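# Gather three parcels into the desk's letter tray

## Task

Move the three parcels (one on the cart, one on the counter, one on the bookcase) into the letter tray on the desk so that each lies entirely within the tray's walls. Then open the grippers and move the robot away. If the robot tips over or finishes leaning, the task fails. Parcels that stay in place only because the robot is touching or holding them do not count.

## Robot and tools

ROBOT. A wheeled base with a central column, a tilting head and two six-joint arms (left and right), each ending in a two-finger gripper. With the arms folded it measures 0.73 m long, 0.62 m wide and 1.88 m tall, and its front sits 0.40 m in front of the column. The base can only drive straight or turn in place. It cannot slide sideways.

FRAMES. Base frame: origin on the floor under the column, midway between the drive wheels. x points forward, y to the left, z up. left_hand and right_hand are reported in this frame, in metres, at the point where the fingers meet. The fingertips extend 8 mm past it. quat_wxyz rotates (0,0,1) onto the finger direction, and the hand's y axis runs along the opening. Odometry frame: the base frame as it was when the scene began. Odometry counts wheel rotation only, so slipping shows up as travel. Heading is in radians, positive to the left, from -3.142 to 3.142.

execute_actions. Arguments: actions (a list holding one action, or none) and cameras (a list drawn from cam_head_left, cam_head_right, cam_left_wrist, cam_right_wrist, nav_camera, all; null or omitted gives all, [] gives none). An action can contain:
- base: exactly one key. translate_m is a straight drive offset from where the base last measured itself, in metres, -3 to 3, forward positive. rotate_rad is an in-place turn offset, in radians, -3.2 to 3.2, counter-clockwise (left) positive.
- joints: absolute targets keyed by joint name, with no fixed order. head_tilt_rad -0.61 to 1.308 (0 is about level, positive tilts down). For each arm, with prefix left_ or right_: joint1_rad -2.879 to 2.879, joint2_rad 0 to 3.141, joint3_rad 0 to 3.019, joint4_rad -1.692 to 1.57, joint5_rad -1.57 to 1.57 (positive swings the hand to the robot's right), joint6_rad -2.094 to 2.094 (hand roll, positive is clockwise seen from behind), gripper_m 0 to 0.093 (fingertip gap in metres). The tolerances for "done" are ±0.03, 0.045, 0.14, 0.09, 0.055, 0.03, 0.035 and 0.003 respectively.
- speeds: optional lower top speeds for this action only. translate_m 0.05 to 0.8 m/s and rotate_rad 0.1 to 1 rad/s, where the maximum is the default. These do not slow the arms. A base move that would need more than 8.667 s is refused, and no action runs past 15 s.
Unknown keys or out-of-range values get the whole call refused. Any joint you leave out may keep heading toward an earlier target. An empty list returns only the state and the images, and the pictures line gives the order of the images.

wait: seconds, 0 to 10. Nothing new is commanded. zoom_image: camera plus region [x0,y0,x1,y1] in pixels of that camera's latest image, at most 504x504. finished_scene: scene number. This ends the scene permanently, so the parcels must already be resting in the tray on their own.

ARM GEOMETRY. Set left joint1 to -1.57 (or right joint1 to 1.57) with joints 5 and 6 at 0, and the arm lies in a forward vertical plane 0.23 m to that side. Let a = j2 - 0.35, b = 1.05 + j2 - j3, and c = b - j4, where c = 1.57 means the fingers point straight down. The hand point is then 0.12 + 0.39 sin a + 0.38 cos b + 0.25 cos c m forward and 1.46 + 0.39 cos a - 0.38 sin b - 0.25 sin c m high. For example, j2,j3,j4 = 0.93,0.78,0.14 gives about 0.60 forward and 1.21 up. The real hand usually sits up to 5 cm lower and nearer the column, or about 12 cm with a heavy load. Trust the reported hand position. An empty hand reaches about 1 m from the shoulder and no lower than 0.47 m, so it cannot touch the floor. Carrying loads with the fingers down: 3.2 kg at about 0.4 m out and 0.65-1.2 m high, 2 kg out to 0.6 m, 1 kg out to 0.8 m at 0.9-1.2 m high. A single grip holds roughly 2-6 kg.

GRIPPING. The fingers are 7 cm long and the hand body is 10 cm wide. To grip, command a gap smaller than the object, and expect "off_target". If the reported gap stays 0.002 m or more above the target, something is held. Small joint changes (under about 0.03 rad, or 0.08 for joints 2 and 3) may not move anything. For gentle contact, step about 0.05 rad per call from your previous target.

RESULT LINES. base_status and joint_status give how each commanded motion ended. "done": within tolerance (for the base, the wheels turned fully, even if they slipped). "off_target": stopped short and may still push. "contact_stop" (base only): a wheel stalled, so back off 0.05 m before turning. "time_out": the arm was blocked and keeps pushing. To relax it, resend its current joint positions as targets, but note that a held load sinks each time. "joint command not followed" plus "cause:" means a safety check blocked the arm near itself, the other arm, the body or an obstacle. Move the joints involved back at least 0.05 rad, or move the other arm away. on_its_own lists what you did not command, and "held at" is a target, not a position. If turned_by_wheels and turned_by_imu disagree by over about 4% and 0.05 rad, the base hit something or slipped, and the heading is off by the gap. base_tilt is in degrees (forward and right positive). A forward drop of 0.5 degrees during a move means the robot is tipping back, so reverse 0.05 m. wheel_motors_off = 1 means an overload cut the wheels for 2 s. motor_effort lists only the wheels, in percent, with the peak shown in brackets. Joint torques are rough. MOTOR HOT warns of heating. At 100 °C that arm drops its load (OVER-TEMPERATURE FAULT, limit_stop_at_motor_heat), so don't hold loads or push for long.

AVOID. Dropping or slamming parcels, pressing hard on furniture, and letting a table edge between 0.30 and 1.20 m high ride over the base into the column. Never let the arms collide or press on each other, especially close to the centre line. Don't leave the robot tilted or fallen. A loose object may occasionally be nudged by something outside the robot.

Each tool is called after ">>>" by a JSON object that holds its "op" and its "data".

## Session

I'll start by looking at the current state and the camera images.

>>> {"op": "execute_actions", "data": {"actions": []}}

Scene clock: 0.00 s.
Joint torques (N m, as the arm reports them, + toward a larger angle): no reading
base_odometry: x=+0.000 y=+0.000 heading=+0.000 (m, m, rad; odometry frame)
turned_by_wheels: +0.000 (rad since the last result)
turned_by_imu: +0.000 (rad since the last result)
base_tilt: forward=+0.1 right=-0.6 (deg)
base_status: not commanded
joint_positions: head_tilt_rad=+0.863 left_joint1_rad=-1.573 left_joint2_rad=+0.893 left_joint3_rad=+0.430 left_joint4_rad=-0.949 left_joint5_rad=-0.003 left_joint6_rad=+0.046 left_gripper_m=+0.095 right_joint1_rad=+1.554 right_joint2_rad=+0.901 right_joint3_rad=+0.378 right_joint4_rad=-0.943 right_joint5_rad=+0.026 right_joint6_rad=-0.013 right_gripper_m=+0.095
joint_status: not commanded
wheel_motors_off: 0
motor_effort: left_wheel=+2 right_wheel=+2 (%)
left_hand: x=+0.1562 y=+0.2245 z=+1.2488 quat_wxyz=(+0.430, -0.022, -0.903, +0.009) (m; base frame)
right_hand: x=+0.1280 y=-0.2333 z=+1.2571 quat_wxyz=(+0.454, +0.005, -0.891, +0.013) (m; base frame)
pictures: cam_head_left, cam_head_right, cam_left_wrist, cam_right_wrist, nav_camera
Images, in order (width x height): cam_head_left 504x504, cam_head_right 504x504, cam_left_wrist 616x616, cam_right_wrist 616x616, nav_camera 504x504.

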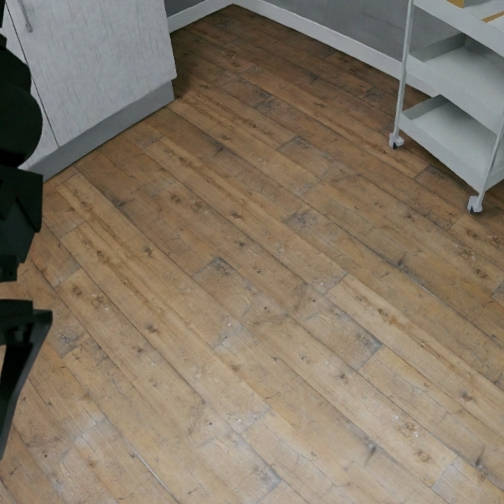

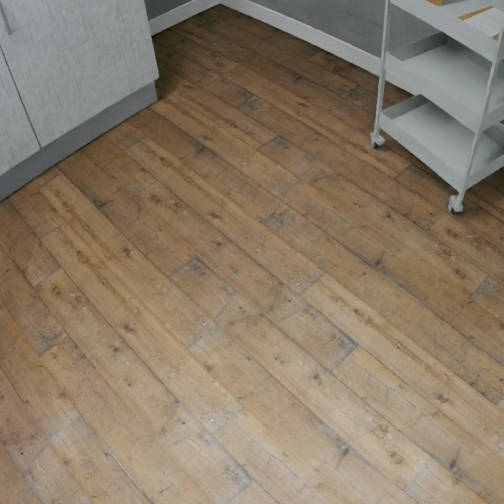

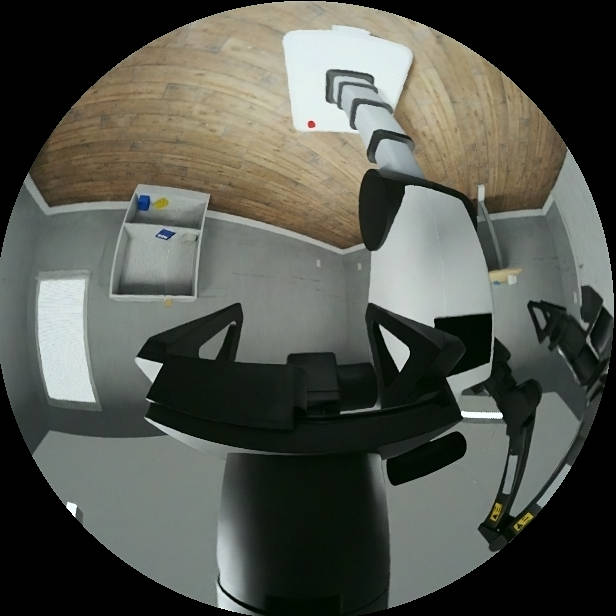

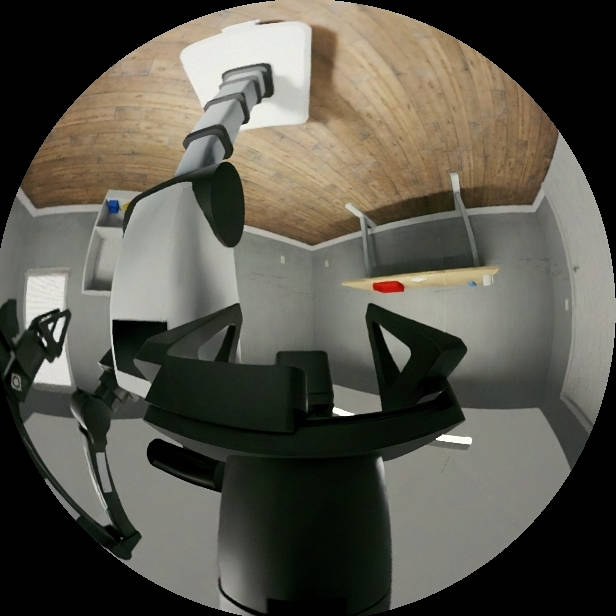

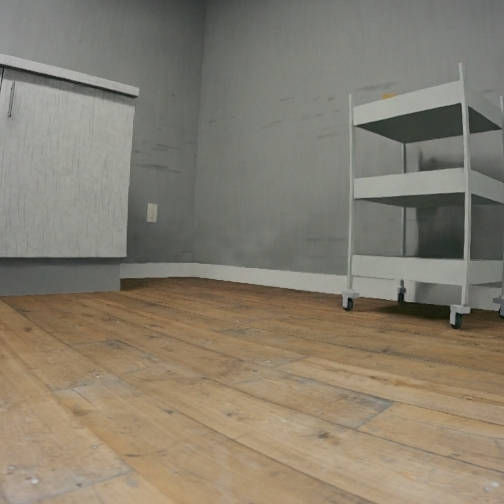

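>>> {"op": "execute_actions", "data": {"actions": [{"joints": {"head_tilt_rad": 0.45}}], "cameras": ["cam_head_left", "cam_head_right"]}}

Scene clock: 2.33 s.
Joint torques (N m, as the arm reports them, + toward a larger angle): left_arm=[-0.36 -9.02 -1.03 -1.09  0.06  0.12] | right_arm=[-0.44 -8.85 -1.25 -1.34  0.08  0.01]
base_odometry: x=+0.000 y=+0.000 heading=+0.000 (m, m, rad; odometry frame)
turned_by_wheels: +0.000 (rad since the last result)
turned_by_imu: +0.001 (rad since the last result)
base_tilt: forward=+0.2 right=-0.6 (deg)
base_status: not commanded
joint_positions: head_tilt_rad=+0.469 left_joint1_rad=-1.573 left_joint2_rad=+0.893 left_joint3_rad=+0.430 left_joint4_rad=-0.949 left_joint5_rad=-0.003 left_joint6_rad=+0.046 left_gripper_m=+0.095 right_joint1_rad=+1.554 right_joint2_rad=+0.901 right_joint3_rad=+0.378 right_joint4_rad=-0.943 right_joint5_rad=+0.026 right_joint6_rad=-0.013 right_gripper_m=+0.095
joint_status: all done
wheel_motors_off: 0
motor_effort: left_wheel=+2(2) right_wheel=+1(1) (%)
left_hand: x=+0.1562 y=+0.2245 z=+1.2488 quat_wxyz=(+0.430, -0.022, -0.903, +0.009) (m; base frame)
right_hand: x=+0.1280 y=-0.2333 z=+1.2571 quat_wxyz=(+0.454, +0.005, -0.891, +0.013) (m; base frame)
pictures: cam_head_left, cam_head_right
Images, in order (width x height): cam_head_left 504x504, cam_head_right 504x504.

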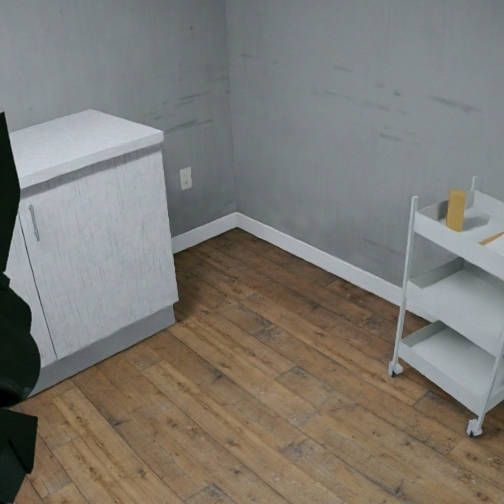

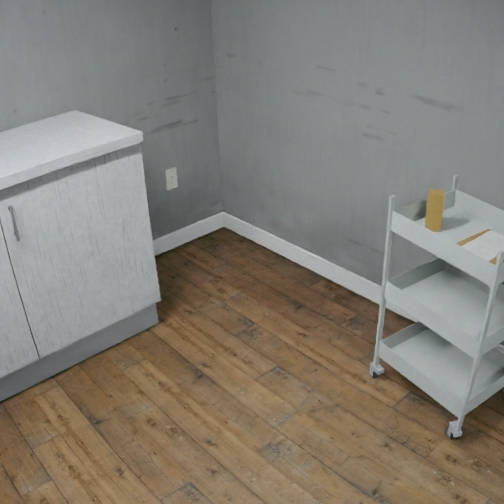

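>>> {"op": "zoom_image", "data": {"camera": "cam_head_right", "region": [354, 150, 504, 300]}}

Region (354, 150, 504, 300) of cam_head_right's 504x504 image, scaled by 3.360, with more detail than that image has.

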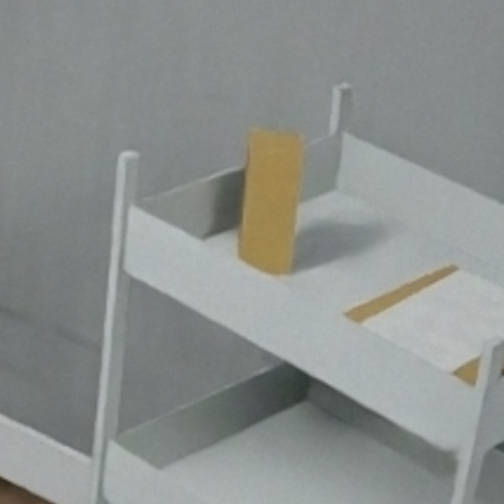

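>>> {"op": "execute_actions", "data": {"actions": [{"base": {"rotate_rad": -0.5}, "joints": {"head_tilt_rad": 0.55}}]}}

Scene clock: 16.90 s.
Joint torques (N m, as the arm reports them, + toward a larger angle): left_arm=[-0.28 -9.21 -1.09 -1.29  0.09  0.12] | right_arm=[-0.53 -8.81 -1.31 -1.34  0.08  0.01]
base_odometry: x=+0.000 y=+0.000 heading=-0.499 (m, m, rad; odometry frame)
turned_by_wheels: -0.499 (rad since the last result)
turned_by_imu: -0.494 (rad since the last result)
base_tilt: forward=+0.2 right=-0.5 (deg)
base_status: done
joint_positions: head_tilt_rad=+0.554 left_joint1_rad=-1.573 left_joint2_rad=+0.893 left_joint3_rad=+0.430 left_joint4_rad=-0.949 left_joint5_rad=-0.003 left_joint6_rad=+0.046 left_gripper_m=+0.095 right_joint1_rad=+1.554 right_joint2_rad=+0.901 right_joint3_rad=+0.378 right_joint4_rad=-0.943 right_joint5_rad=+0.026 right_joint6_rad=-0.013 right_gripper_m=+0.095
joint_status: all done
wheel_motors_off: 0
motor_effort: left_wheel=+2(35) right_wheel=-3(43) (%)
left_hand: x=+0.1562 y=+0.2245 z=+1.2488 quat_wxyz=(+0.430, -0.022, -0.903, +0.009) (m; base frame)
right_hand: x=+0.1280 y=-0.2333 z=+1.2571 quat_wxyz=(+0.454, +0.005, -0.891, +0.013) (m; base frame)
pictures: cam_head_left, cam_head_right, cam_left_wrist, cam_right_wrist, nav_camera
Images, in order (width x height): cam_head_left 504x504, cam_head_right 504x504, cam_left_wrist 616x616, cam_right_wrist 616x616, nav_camera 504x504.

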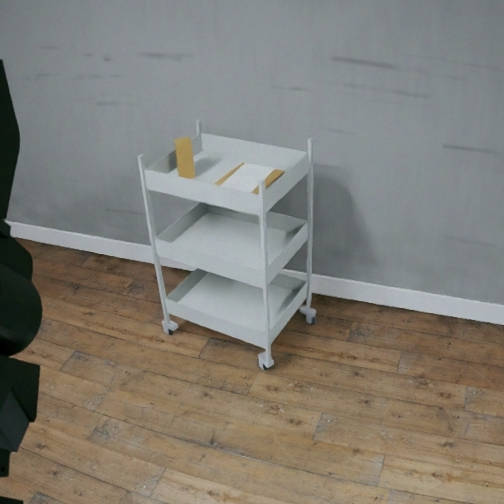

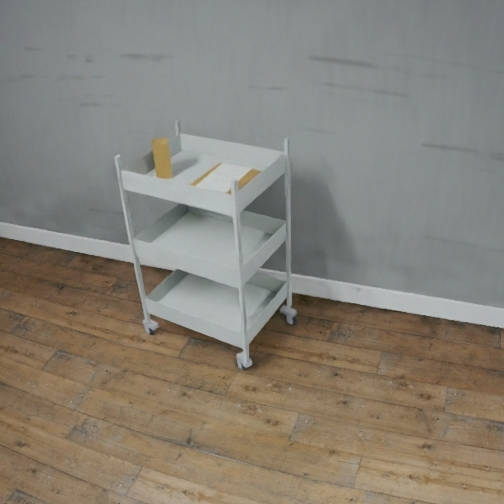

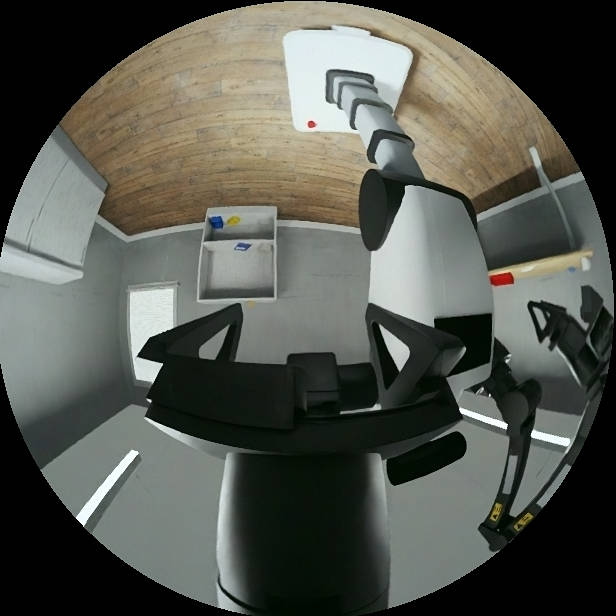

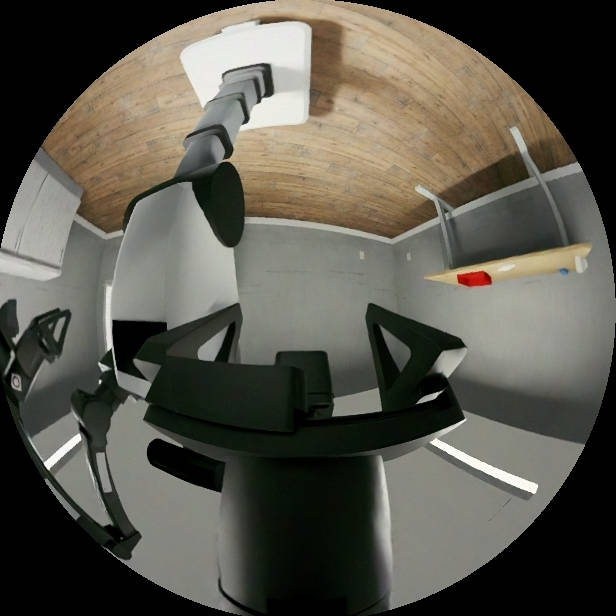

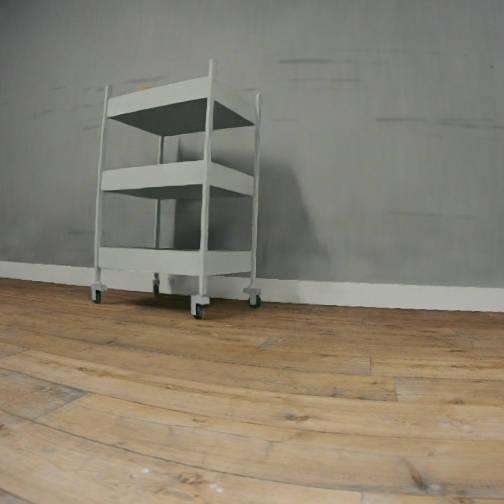

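>>> {"op": "zoom_image", "data": {"camera": "cam_head_left", "region": [120, 100, 330, 240]}}

>>> {"op": "zoom_image", "data": {"camera": "cam_right_wrist", "region": [400, 200, 616, 330]}}

>>> {"op": "zoom_image", "data": {"camera": "cam_left_wrist", "region": [170, 190, 310, 330]}}

Region (120, 100, 330, 240) of cam_head_left's 504x504 image, scaled by 2.400, with more detail than that image has.

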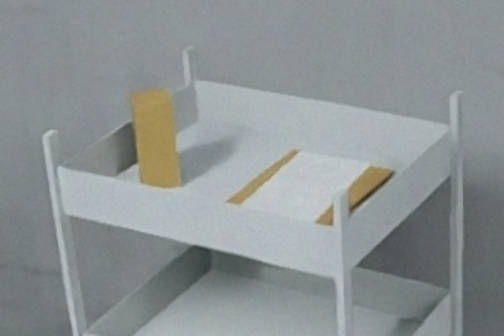

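Region (400, 200, 616, 330) of cam_right_wrist's 616x616 image, scaled by 2.333, with more detail than that image has; it fills the top 303 rows of this view, and the rest is white.

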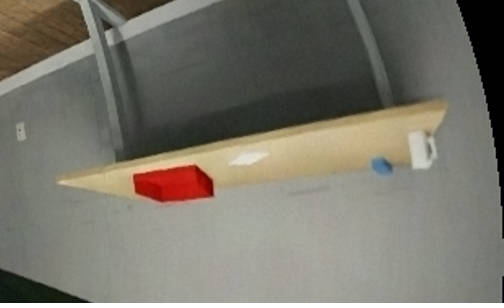

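Region (170, 190, 310, 330) of cam_left_wrist's 616x616 image, scaled by 3.600, with more detail than that image has.

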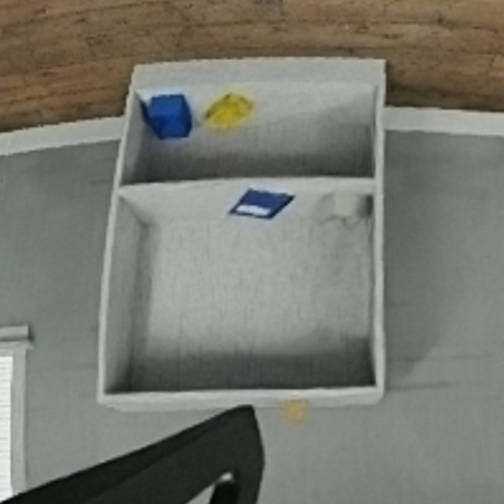

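>>> {"op": "execute_actions", "data": {"actions": [{"base": {"rotate_rad": 0.245}, "joints": {"head_tilt_rad": 0.7, "right_joint1_rad": 1.57, "right_joint2_rad": 1.424, "right_joint3_rad": 1.33, "right_joint4_rad": -0.426, "right_joint5_rad": 0.0, "right_joint6_rad": 0.0}}]}}

Scene clock: 98.30 s.
Joint torques (N m, as the arm reports them, + toward a larger angle): left_arm=[-0.33 -9.43 -0.85 -1.18  0.06  0.13] | right_arm=[ -0.28 -22.16   5.18   0.48  -0.03   0.07]
base_odometry: x=+0.000 y=+0.000 heading=-0.255 (m, m, rad; odometry frame)
turned_by_wheels: +0.244 (rad since the last result)
turned_by_imu: +0.245 (rad since the last result)
base_tilt: forward=+0.2 right=-0.6 (deg)
base_status: done
joint_positions: head_tilt_rad=+0.703 left_joint1_rad=-1.573 left_joint2_rad=+0.893 left_joint3_rad=+0.430 left_joint4_rad=-0.949 left_joint5_rad=-0.003 left_joint6_rad=+0.046 left_gripper_m=+0.095 right_joint1_rad=+1.569 right_joint2_rad=+1.421 right_joint3_rad=+1.322 right_joint4_rad=-0.429 right_joint5_rad=+0.002 right_joint6_rad=-0.007 right_gripper_m=+0.095
joint_status: all done
wheel_motors_off: 0
motor_effort: left_wheel=+0(26) right_wheel=+5(26) (%)
left_hand: x=+0.1562 y=+0.2245 z=+1.2488 quat_wxyz=(+0.430, -0.022, -0.903, +0.009) (m; base frame)
right_hand: x=+0.6183 y=-0.2270 z=+1.0454 quat_wxyz=(+0.002, +0.003, -1.000, +0.002) (m; base frame)
pictures: cam_head_left, cam_head_right, cam_left_wrist, cam_right_wrist, nav_camera
Images, in order (width x height): cam_head_left 504x504, cam_head_right 504x504, cam_left_wrist 616x616, cam_right_wrist 616x616, nav_camera 504x504.

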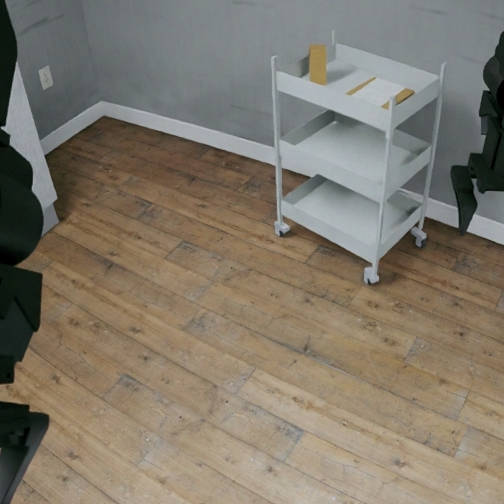

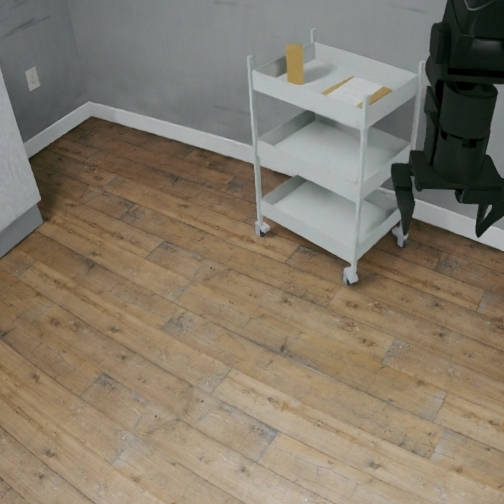

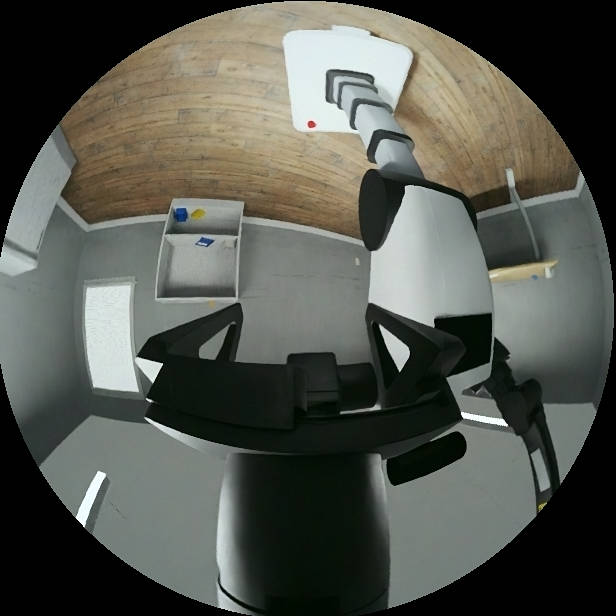

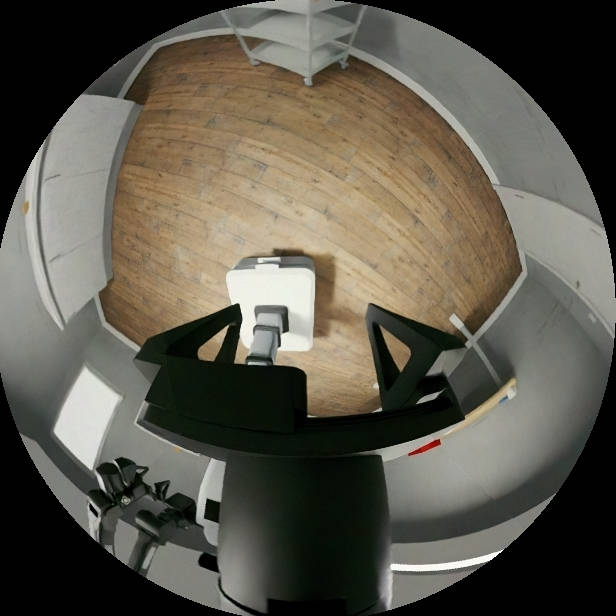

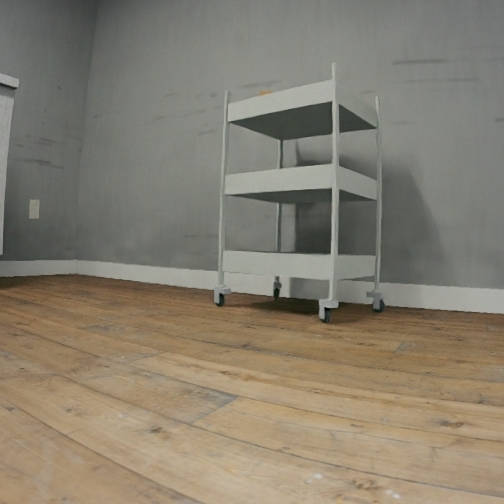

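>>> {"op": "execute_actions", "data": {"actions": [{"base": {"rotate_rad": 0.09}}], "cameras": ["nav_camera", "cam_right_wrist"]}}

>>> {"op": "execute_actions", "data": {"actions": [{"base": {"translate_m": 1.15}, "joints": {"head_tilt_rad": 0.85}}], "cameras": ["cam_head_left", "cam_head_right", "cam_right_wrist", "nav_camera"]}}

Scene clock: 128.00 s.
Joint torques (N m, as the arm reports them, + toward a larger angle): left_arm=[ 0.42 -8.9  -0.93 -1.37  0.02  0.11] | right_arm=[ -0.42 -22.13   5.22   0.5   -0.02   0.08]
base_odometry: x=-0.001 y=+0.000 heading=-0.166 (m, m, rad; odometry frame)
turned_by_wheels: +0.089 (rad since the last result)
turned_by_imu: +0.090 (rad since the last result)
base_tilt: forward=+0.2 right=-0.5 (deg)
base_status: done
joint_positions: head_tilt_rad=+0.703 left_joint1_rad=-1.573 left_joint2_rad=+0.893 left_joint3_rad=+0.430 left_joint4_rad=-0.949 left_joint5_rad=-0.003 left_joint6_rad=+0.046 left_gripper_m=+0.095 right_joint1_rad=+1.572 right_joint2_rad=+1.421 right_joint3_rad=+1.322 right_joint4_rad=-0.429 right_joint5_rad=+0.002 right_joint6_rad=-0.007 right_gripper_m=+0.095
joint_status: not commanded
wheel_motors_off: 0
motor_effort: left_wheel=+0(27) right_wheel=+4(37) (%)
left_hand: x=+0.1562 y=+0.2245 z=+1.2488 quat_wxyz=(+0.430, -0.022, -0.903, +0.009) (m; base frame)
right_hand: x=+0.6183 y=-0.2251 z=+1.0454 quat_wxyz=(+0.002, +0.004, -1.000, +0.000) (m; base frame)
pictures: cam_right_wrist, nav_camera
Images, in order (width x height): cam_right_wrist 616x616, nav_camera 504x504.

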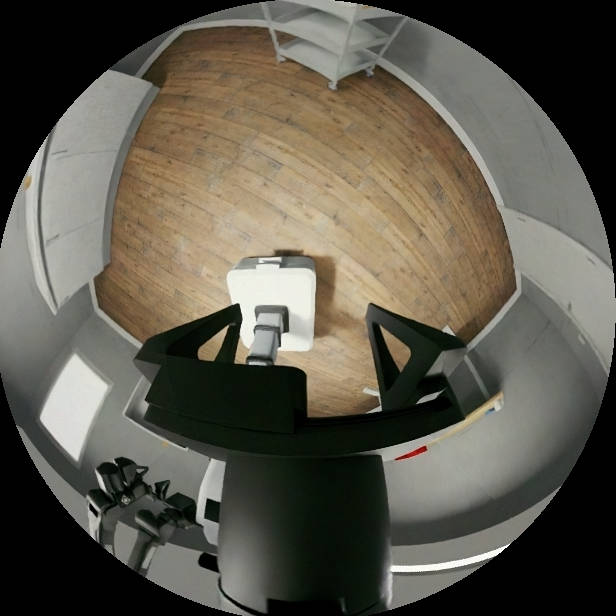

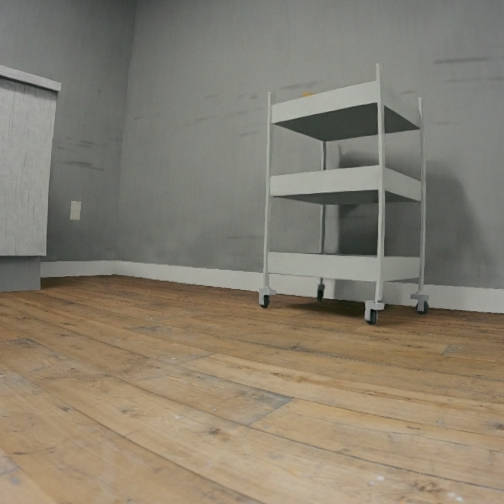

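Scene clock: 131.37 s.
Joint torques (N m, as the arm reports them, + toward a larger angle): left_arm=[-0.84 -8.74 -0.98 -1.3   0.03  0.15] | right_arm=[ -0.4  -22.     5.18   0.51  -0.01   0.07]
base_odometry: x=+1.133 y=-0.191 heading=-0.168 (m, m, rad; odometry frame)
turned_by_wheels: -0.002 (rad since the last result)
turned_by_imu: +0.001 (rad since the last result)
base_tilt: forward=+0.1 right=-0.6 (deg)
base_status: done
joint_positions: head_tilt_rad=+0.852 left_joint1_rad=-1.573 left_joint2_rad=+0.893 left_joint3_rad=+0.430 left_joint4_rad=-0.949 left_joint5_rad=-0.003 left_joint6_rad=+0.046 left_gripper_m=+0.095 right_joint1_rad=+1.572 right_joint2_rad=+1.421 right_joint3_rad=+1.322 right_joint4_rad=-0.429 right_joint5_rad=+0.002 right_joint6_rad=-0.007 right_gripper_m=+0.095
joint_status: all done
wheel_motors_off: 0
motor_effort: left_wheel=-1(44) right_wheel=+1(71) (%)
left_hand: x=+0.1562 y=+0.2245 z=+1.2488 quat_wxyz=(+0.430, -0.022, -0.903, +0.009) (m; base frame)
right_hand: x=+0.6183 y=-0.2251 z=+1.0454 quat_wxyz=(+0.002, +0.004, -1.000, +0.000) (m; base frame)
pictures: cam_head_left, cam_head_right, cam_right_wrist, nav_camera
Images, in order (width x height): cam_head_left 504x504, cam_head_right 504x504, cam_right_wrist 616x616, nav_camera 504x504.

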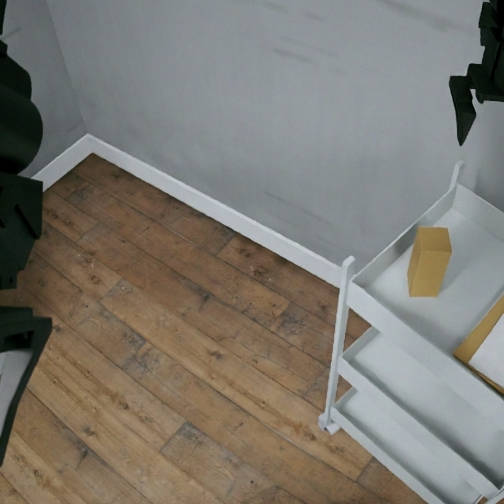

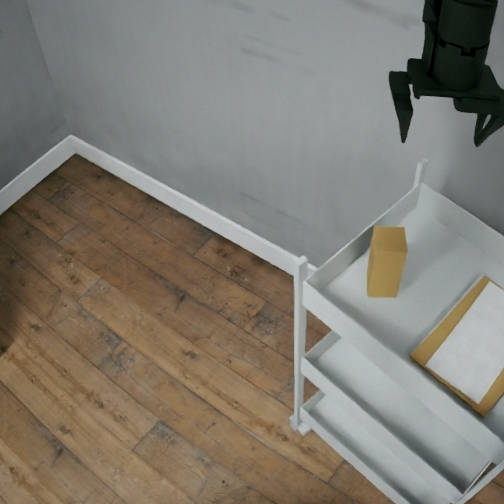

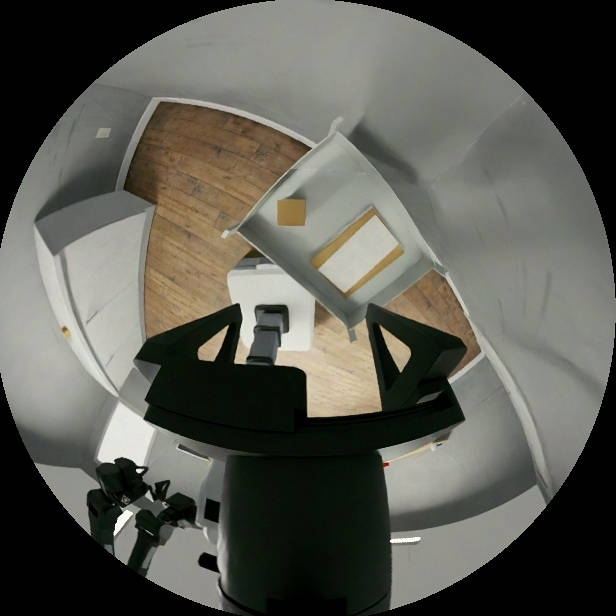

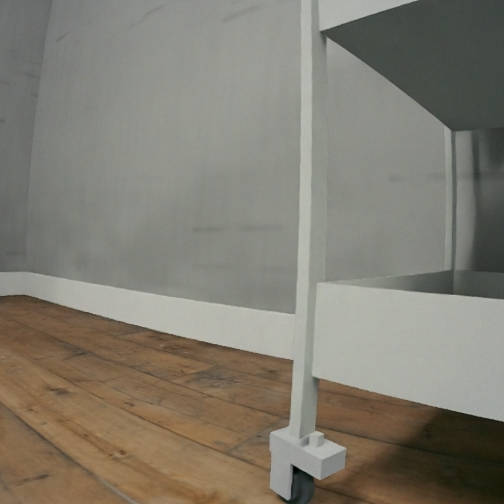

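>>> {"op": "zoom_image", "data": {"camera": "cam_right_wrist", "region": [200, 130, 420, 350]}}

>>> {"op": "zoom_image", "data": {"camera": "cam_head_right", "region": [304, 60, 504, 320]}}

>>> {"op": "zoom_image", "data": {"camera": "cam_head_left", "region": [304, 60, 504, 320]}}

Region (200, 130, 420, 350) of cam_right_wrist's 616x616 image, scaled by 2.291, with more detail than that image has.

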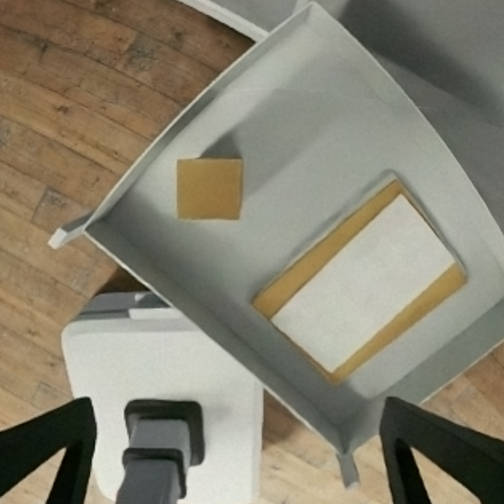

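Region (304, 60, 504, 320) of cam_head_right's 504x504 image, scaled by 1.938, with more detail than that image has; it fills the left 388 columns of this view, and the rest is white.

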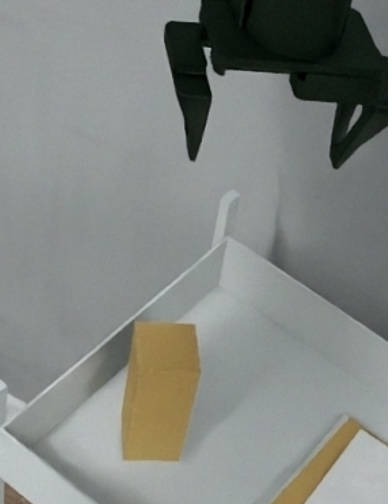

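Region (304, 60, 504, 320) of cam_head_left's 504x504 image, scaled by 1.938, with more detail than that image has; it fills the left 388 columns of this view, and the rest is white.

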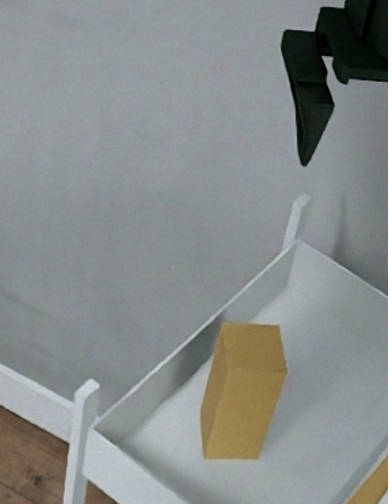

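>>> {"op": "execute_actions", "data": {"actions": [{"joints": {"right_joint1_rad": 1.605, "right_joint2_rad": 1.934, "right_joint3_rad": 1.85, "right_joint4_rad": -0.434}}], "cameras": ["cam_head_left", "cam_head_right", "cam_right_wrist"]}}

Scene clock: 169.83 s.
Joint torques (N m, as the arm reports them, + toward a larger angle): left_arm=[-0.39 -9.32 -0.96 -1.1   0.05  0.14] | right_arm=[  0.39 -25.18   6.67   0.14  -0.03   0.07]
base_odometry: x=+1.133 y=-0.191 heading=-0.168 (m, m, rad; odometry frame)
turned_by_wheels: +0.000 (rad since the last result)
turned_by_imu: +0.002 (rad since the last result)
base_tilt: forward=+0.1 right=-0.5 (deg)
base_status: not commanded
joint_positions: head_tilt_rad=+0.852 left_joint1_rad=-1.573 left_joint2_rad=+0.893 left_joint3_rad=+0.430 left_joint4_rad=-0.949 left_joint5_rad=-0.003 left_joint6_rad=+0.046 left_gripper_m=+0.095 right_joint1_rad=+1.604 right_joint2_rad=+1.942 right_joint3_rad=+1.823 right_joint4_rad=-0.429 right_joint5_rad=+0.002 right_joint6_rad=-0.007 right_gripper_m=+0.095
joint_status: all done
wheel_motors_off: 0
motor_effort: left_wheel=-3(3) right_wheel=+2(3) (%)
left_hand: x=+0.1562 y=+0.2245 z=+1.2488 quat_wxyz=(+0.430, -0.022, -0.903, +0.009) (m; base frame)
right_hand: x=+0.6528 y=-0.1988 z=+0.8501 quat_wxyz=(+0.012, +0.012, -1.000, -0.013) (m; base frame)
pictures: cam_head_left, cam_head_right, cam_right_wrist
Images, in order (width x height): cam_head_left 504x504, cam_head_right 504x504, cam_right_wrist 616x616.

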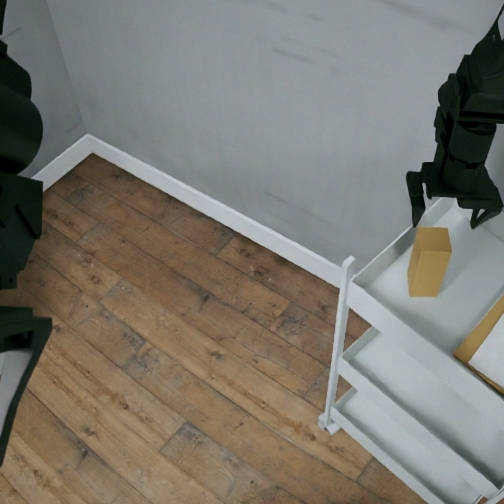

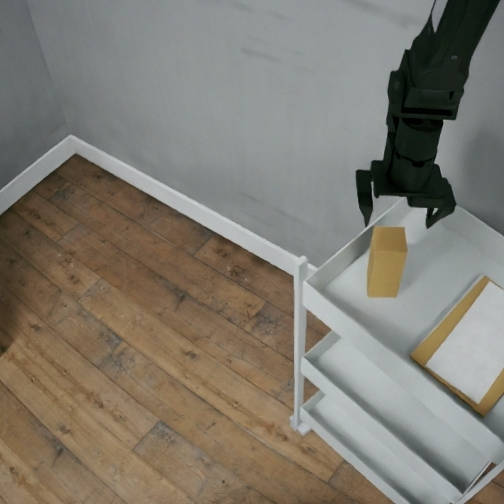

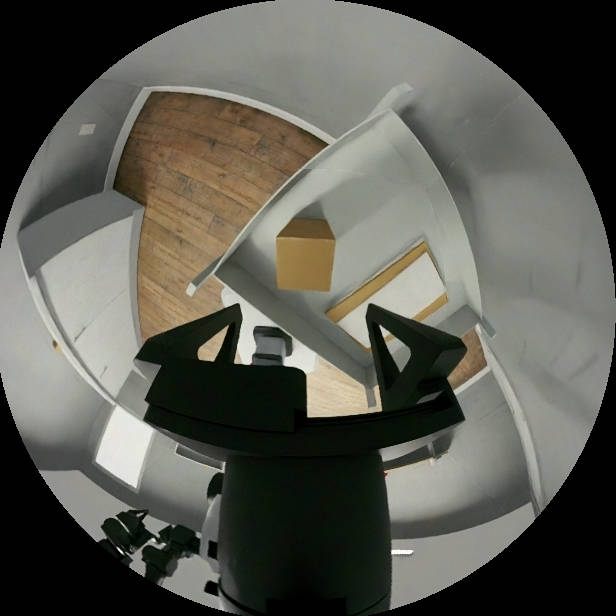

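>>> {"op": "execute_actions", "data": {"actions": [{"joints": {"right_joint2_rad": 2.209, "right_joint3_rad": 2.19, "right_joint4_rad": -0.48}}], "cameras": ["cam_head_right", "cam_right_wrist"]}}

Scene clock: 190.90 s.
Joint torques (N m, as the arm reports them, + toward a larger angle): left_arm=[-0.17 -8.39 -0.99 -1.16  0.07  0.12] | right_arm=[  0.55 -25.61   7.73   0.14  -0.03   0.08]
base_odometry: x=+1.133 y=-0.191 heading=-0.168 (m, m, rad; odometry frame)
turned_by_wheels: +0.000 (rad since the last result)
turned_by_imu: +0.002 (rad since the last result)
base_tilt: forward=+0.2 right=-0.6 (deg)
base_status: not commanded
joint_positions: head_tilt_rad=+0.852 left_joint1_rad=-1.573 left_joint2_rad=+0.893 left_joint3_rad=+0.430 left_joint4_rad=-0.949 left_joint5_rad=-0.003 left_joint6_rad=+0.046 left_gripper_m=+0.095 right_joint1_rad=+1.604 right_joint2_rad=+2.221 right_joint3_rad=+2.158 right_joint4_rad=-0.474 right_joint5_rad=+0.002 right_joint6_rad=-0.007 right_gripper_m=+0.095
joint_status: all done
wheel_motors_off: 0
motor_effort: left_wheel=-3(3) right_wheel=+3(3) (%)
left_hand: x=+0.1562 y=+0.2245 z=+1.2488 quat_wxyz=(+0.430, -0.022, -0.903, +0.009) (m; base frame)
right_hand: x=+0.6576 y=-0.1960 z=+0.7536 quat_wxyz=(+0.006, +0.012, -1.000, -0.013) (m; base frame)
pictures: cam_head_right, cam_right_wrist
Images, in order (width x height): cam_head_right 504x504, cam_right_wrist 616x616.

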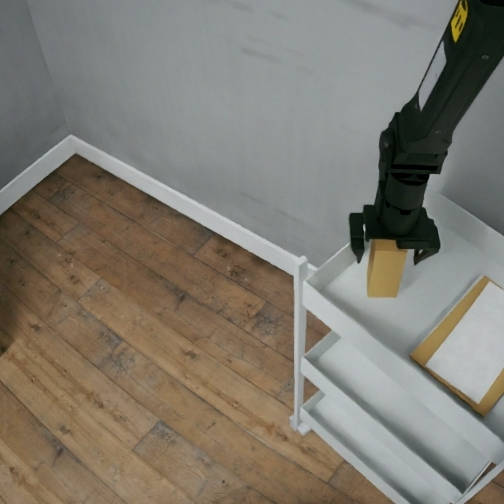

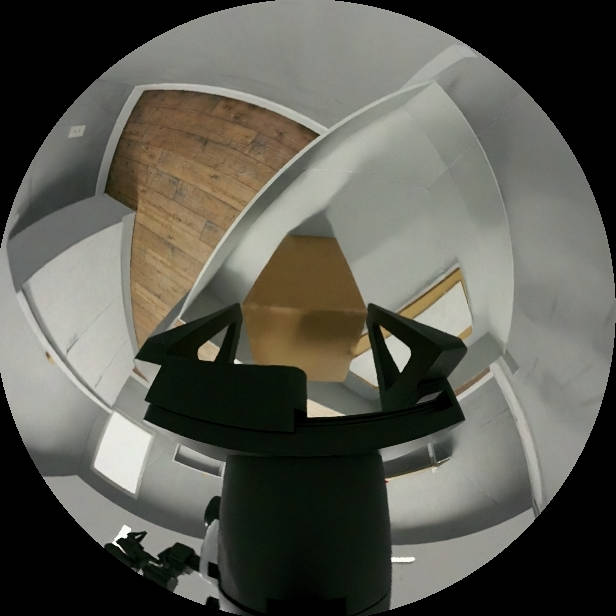

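>>> {"op": "execute_actions", "data": {"actions": [{"joints": {"right_gripper_m": 0.02}}], "cameras": ["cam_head_right", "cam_right_wrist"]}}

Scene clock: 195.90 s.
Joint torques (N m, as the arm reports them, + toward a larger angle): left_arm=[ 0.01 -8.73 -0.74 -1.28  0.08  0.14] | right_arm=[  0.5  -25.52   7.74   0.13  -0.04   0.08]
base_odometry: x=+1.133 y=-0.191 heading=-0.168 (m, m, rad; odometry frame)
turned_by_wheels: +0.000 (rad since the last result)
turned_by_imu: +0.001 (rad since the last result)
base_tilt: forward=+0.2 right=-0.5 (deg)
base_status: not commanded
joint_positions: head_tilt_rad=+0.852 left_joint1_rad=-1.573 left_joint2_rad=+0.893 left_joint3_rad=+0.430 left_joint4_rad=-0.949 left_joint5_rad=-0.003 left_joint6_rad=+0.046 left_gripper_m=+0.095 right_joint1_rad=+1.604 right_joint2_rad=+2.221 right_joint3_rad=+2.158 right_joint4_rad=-0.474 right_joint5_rad=+0.002 right_joint6_rad=-0.007 right_gripper_m=+0.052
joint_status: right_gripper_m off_target (ended at +0.052, target +0.020)
wheel_motors_off: 0
motor_effort: left_wheel=-3(3) right_wheel=+2(3) (%)
left_hand: x=+0.1562 y=+0.2245 z=+1.2488 quat_wxyz=(+0.430, -0.022, -0.903, +0.009) (m; base frame)
right_hand: x=+0.6576 y=-0.1960 z=+0.7536 quat_wxyz=(+0.006, +0.012, -1.000, -0.013) (m; base frame)
pictures: cam_head_right, cam_right_wrist
Images, in order (width x height): cam_head_right 504x504, cam_right_wrist 616x616.

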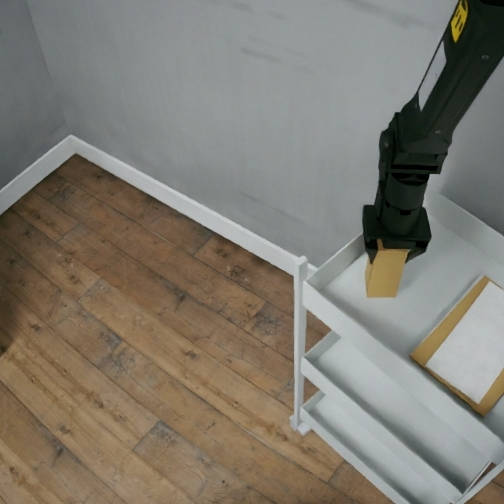

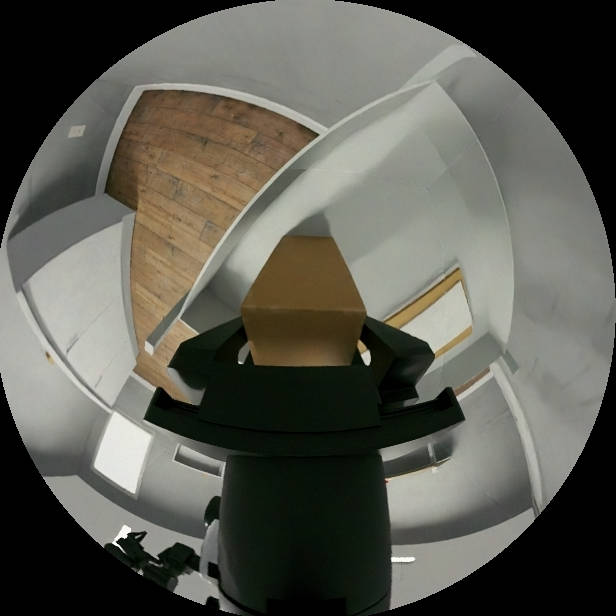

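>>> {"op": "execute_actions", "data": {"actions": [{"joints": {"right_joint2_rad": 1.86, "right_joint3_rad": 1.85, "right_joint4_rad": -0.48}}], "cameras": ["cam_head_right", "cam_right_wrist"]}}

Scene clock: 209.03 s.
Joint torques (N m, as the arm reports them, + toward a larger angle): left_arm=[ 0.11 -8.87 -0.96 -1.21  0.06  0.09] | right_arm=[  0.43 -26.3    4.6    0.31  -0.03   0.07]
base_odometry: x=+1.133 y=-0.191 heading=-0.168 (m, m, rad; odometry frame)
turned_by_wheels: +0.000 (rad since the last result)
turned_by_imu: +0.002 (rad since the last result)
base_tilt: forward=+0.2 right=-0.6 (deg)
base_status: not commanded
joint_positions: head_tilt_rad=+0.852 left_joint1_rad=-1.573 left_joint2_rad=+0.893 left_joint3_rad=+0.430 left_joint4_rad=-0.949 left_joint5_rad=-0.003 left_joint6_rad=+0.046 left_gripper_m=+0.095 right_joint1_rad=+1.604 right_joint2_rad=+1.863 right_joint3_rad=+1.858 right_joint4_rad=-0.476 right_joint5_rad=+0.002 right_joint6_rad=-0.007 right_gripper_m=+0.052
joint_status: all done
wheel_motors_off: 0
motor_effort: left_wheel=-3(3) right_wheel=+3(3) (%)
left_hand: x=+0.1562 y=+0.2245 z=+1.2488 quat_wxyz=(+0.430, -0.022, -0.903, +0.009) (m; base frame)
right_hand: x=+0.7075 y=-0.1993 z=+0.8999 quat_wxyz=(-0.021, +0.012, -1.000, -0.013) (m; base frame)
pictures: cam_head_right, cam_right_wrist
Images, in order (width x height): cam_head_right 504x504, cam_right_wrist 616x616.

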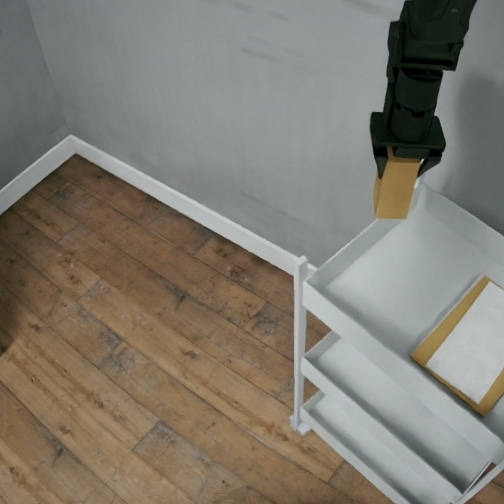

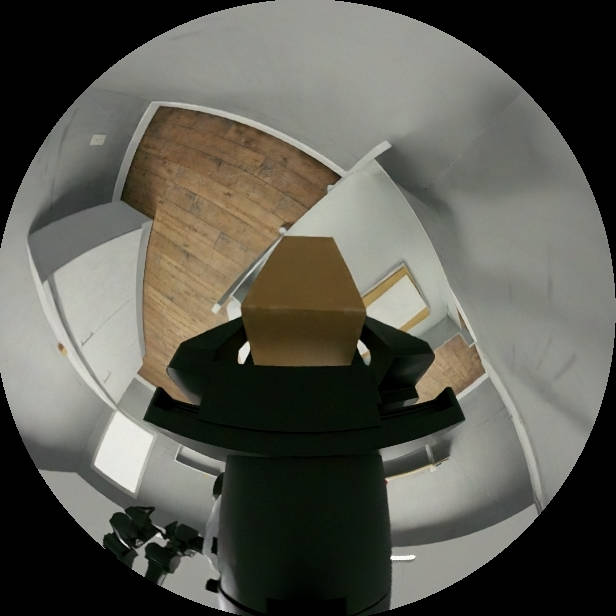

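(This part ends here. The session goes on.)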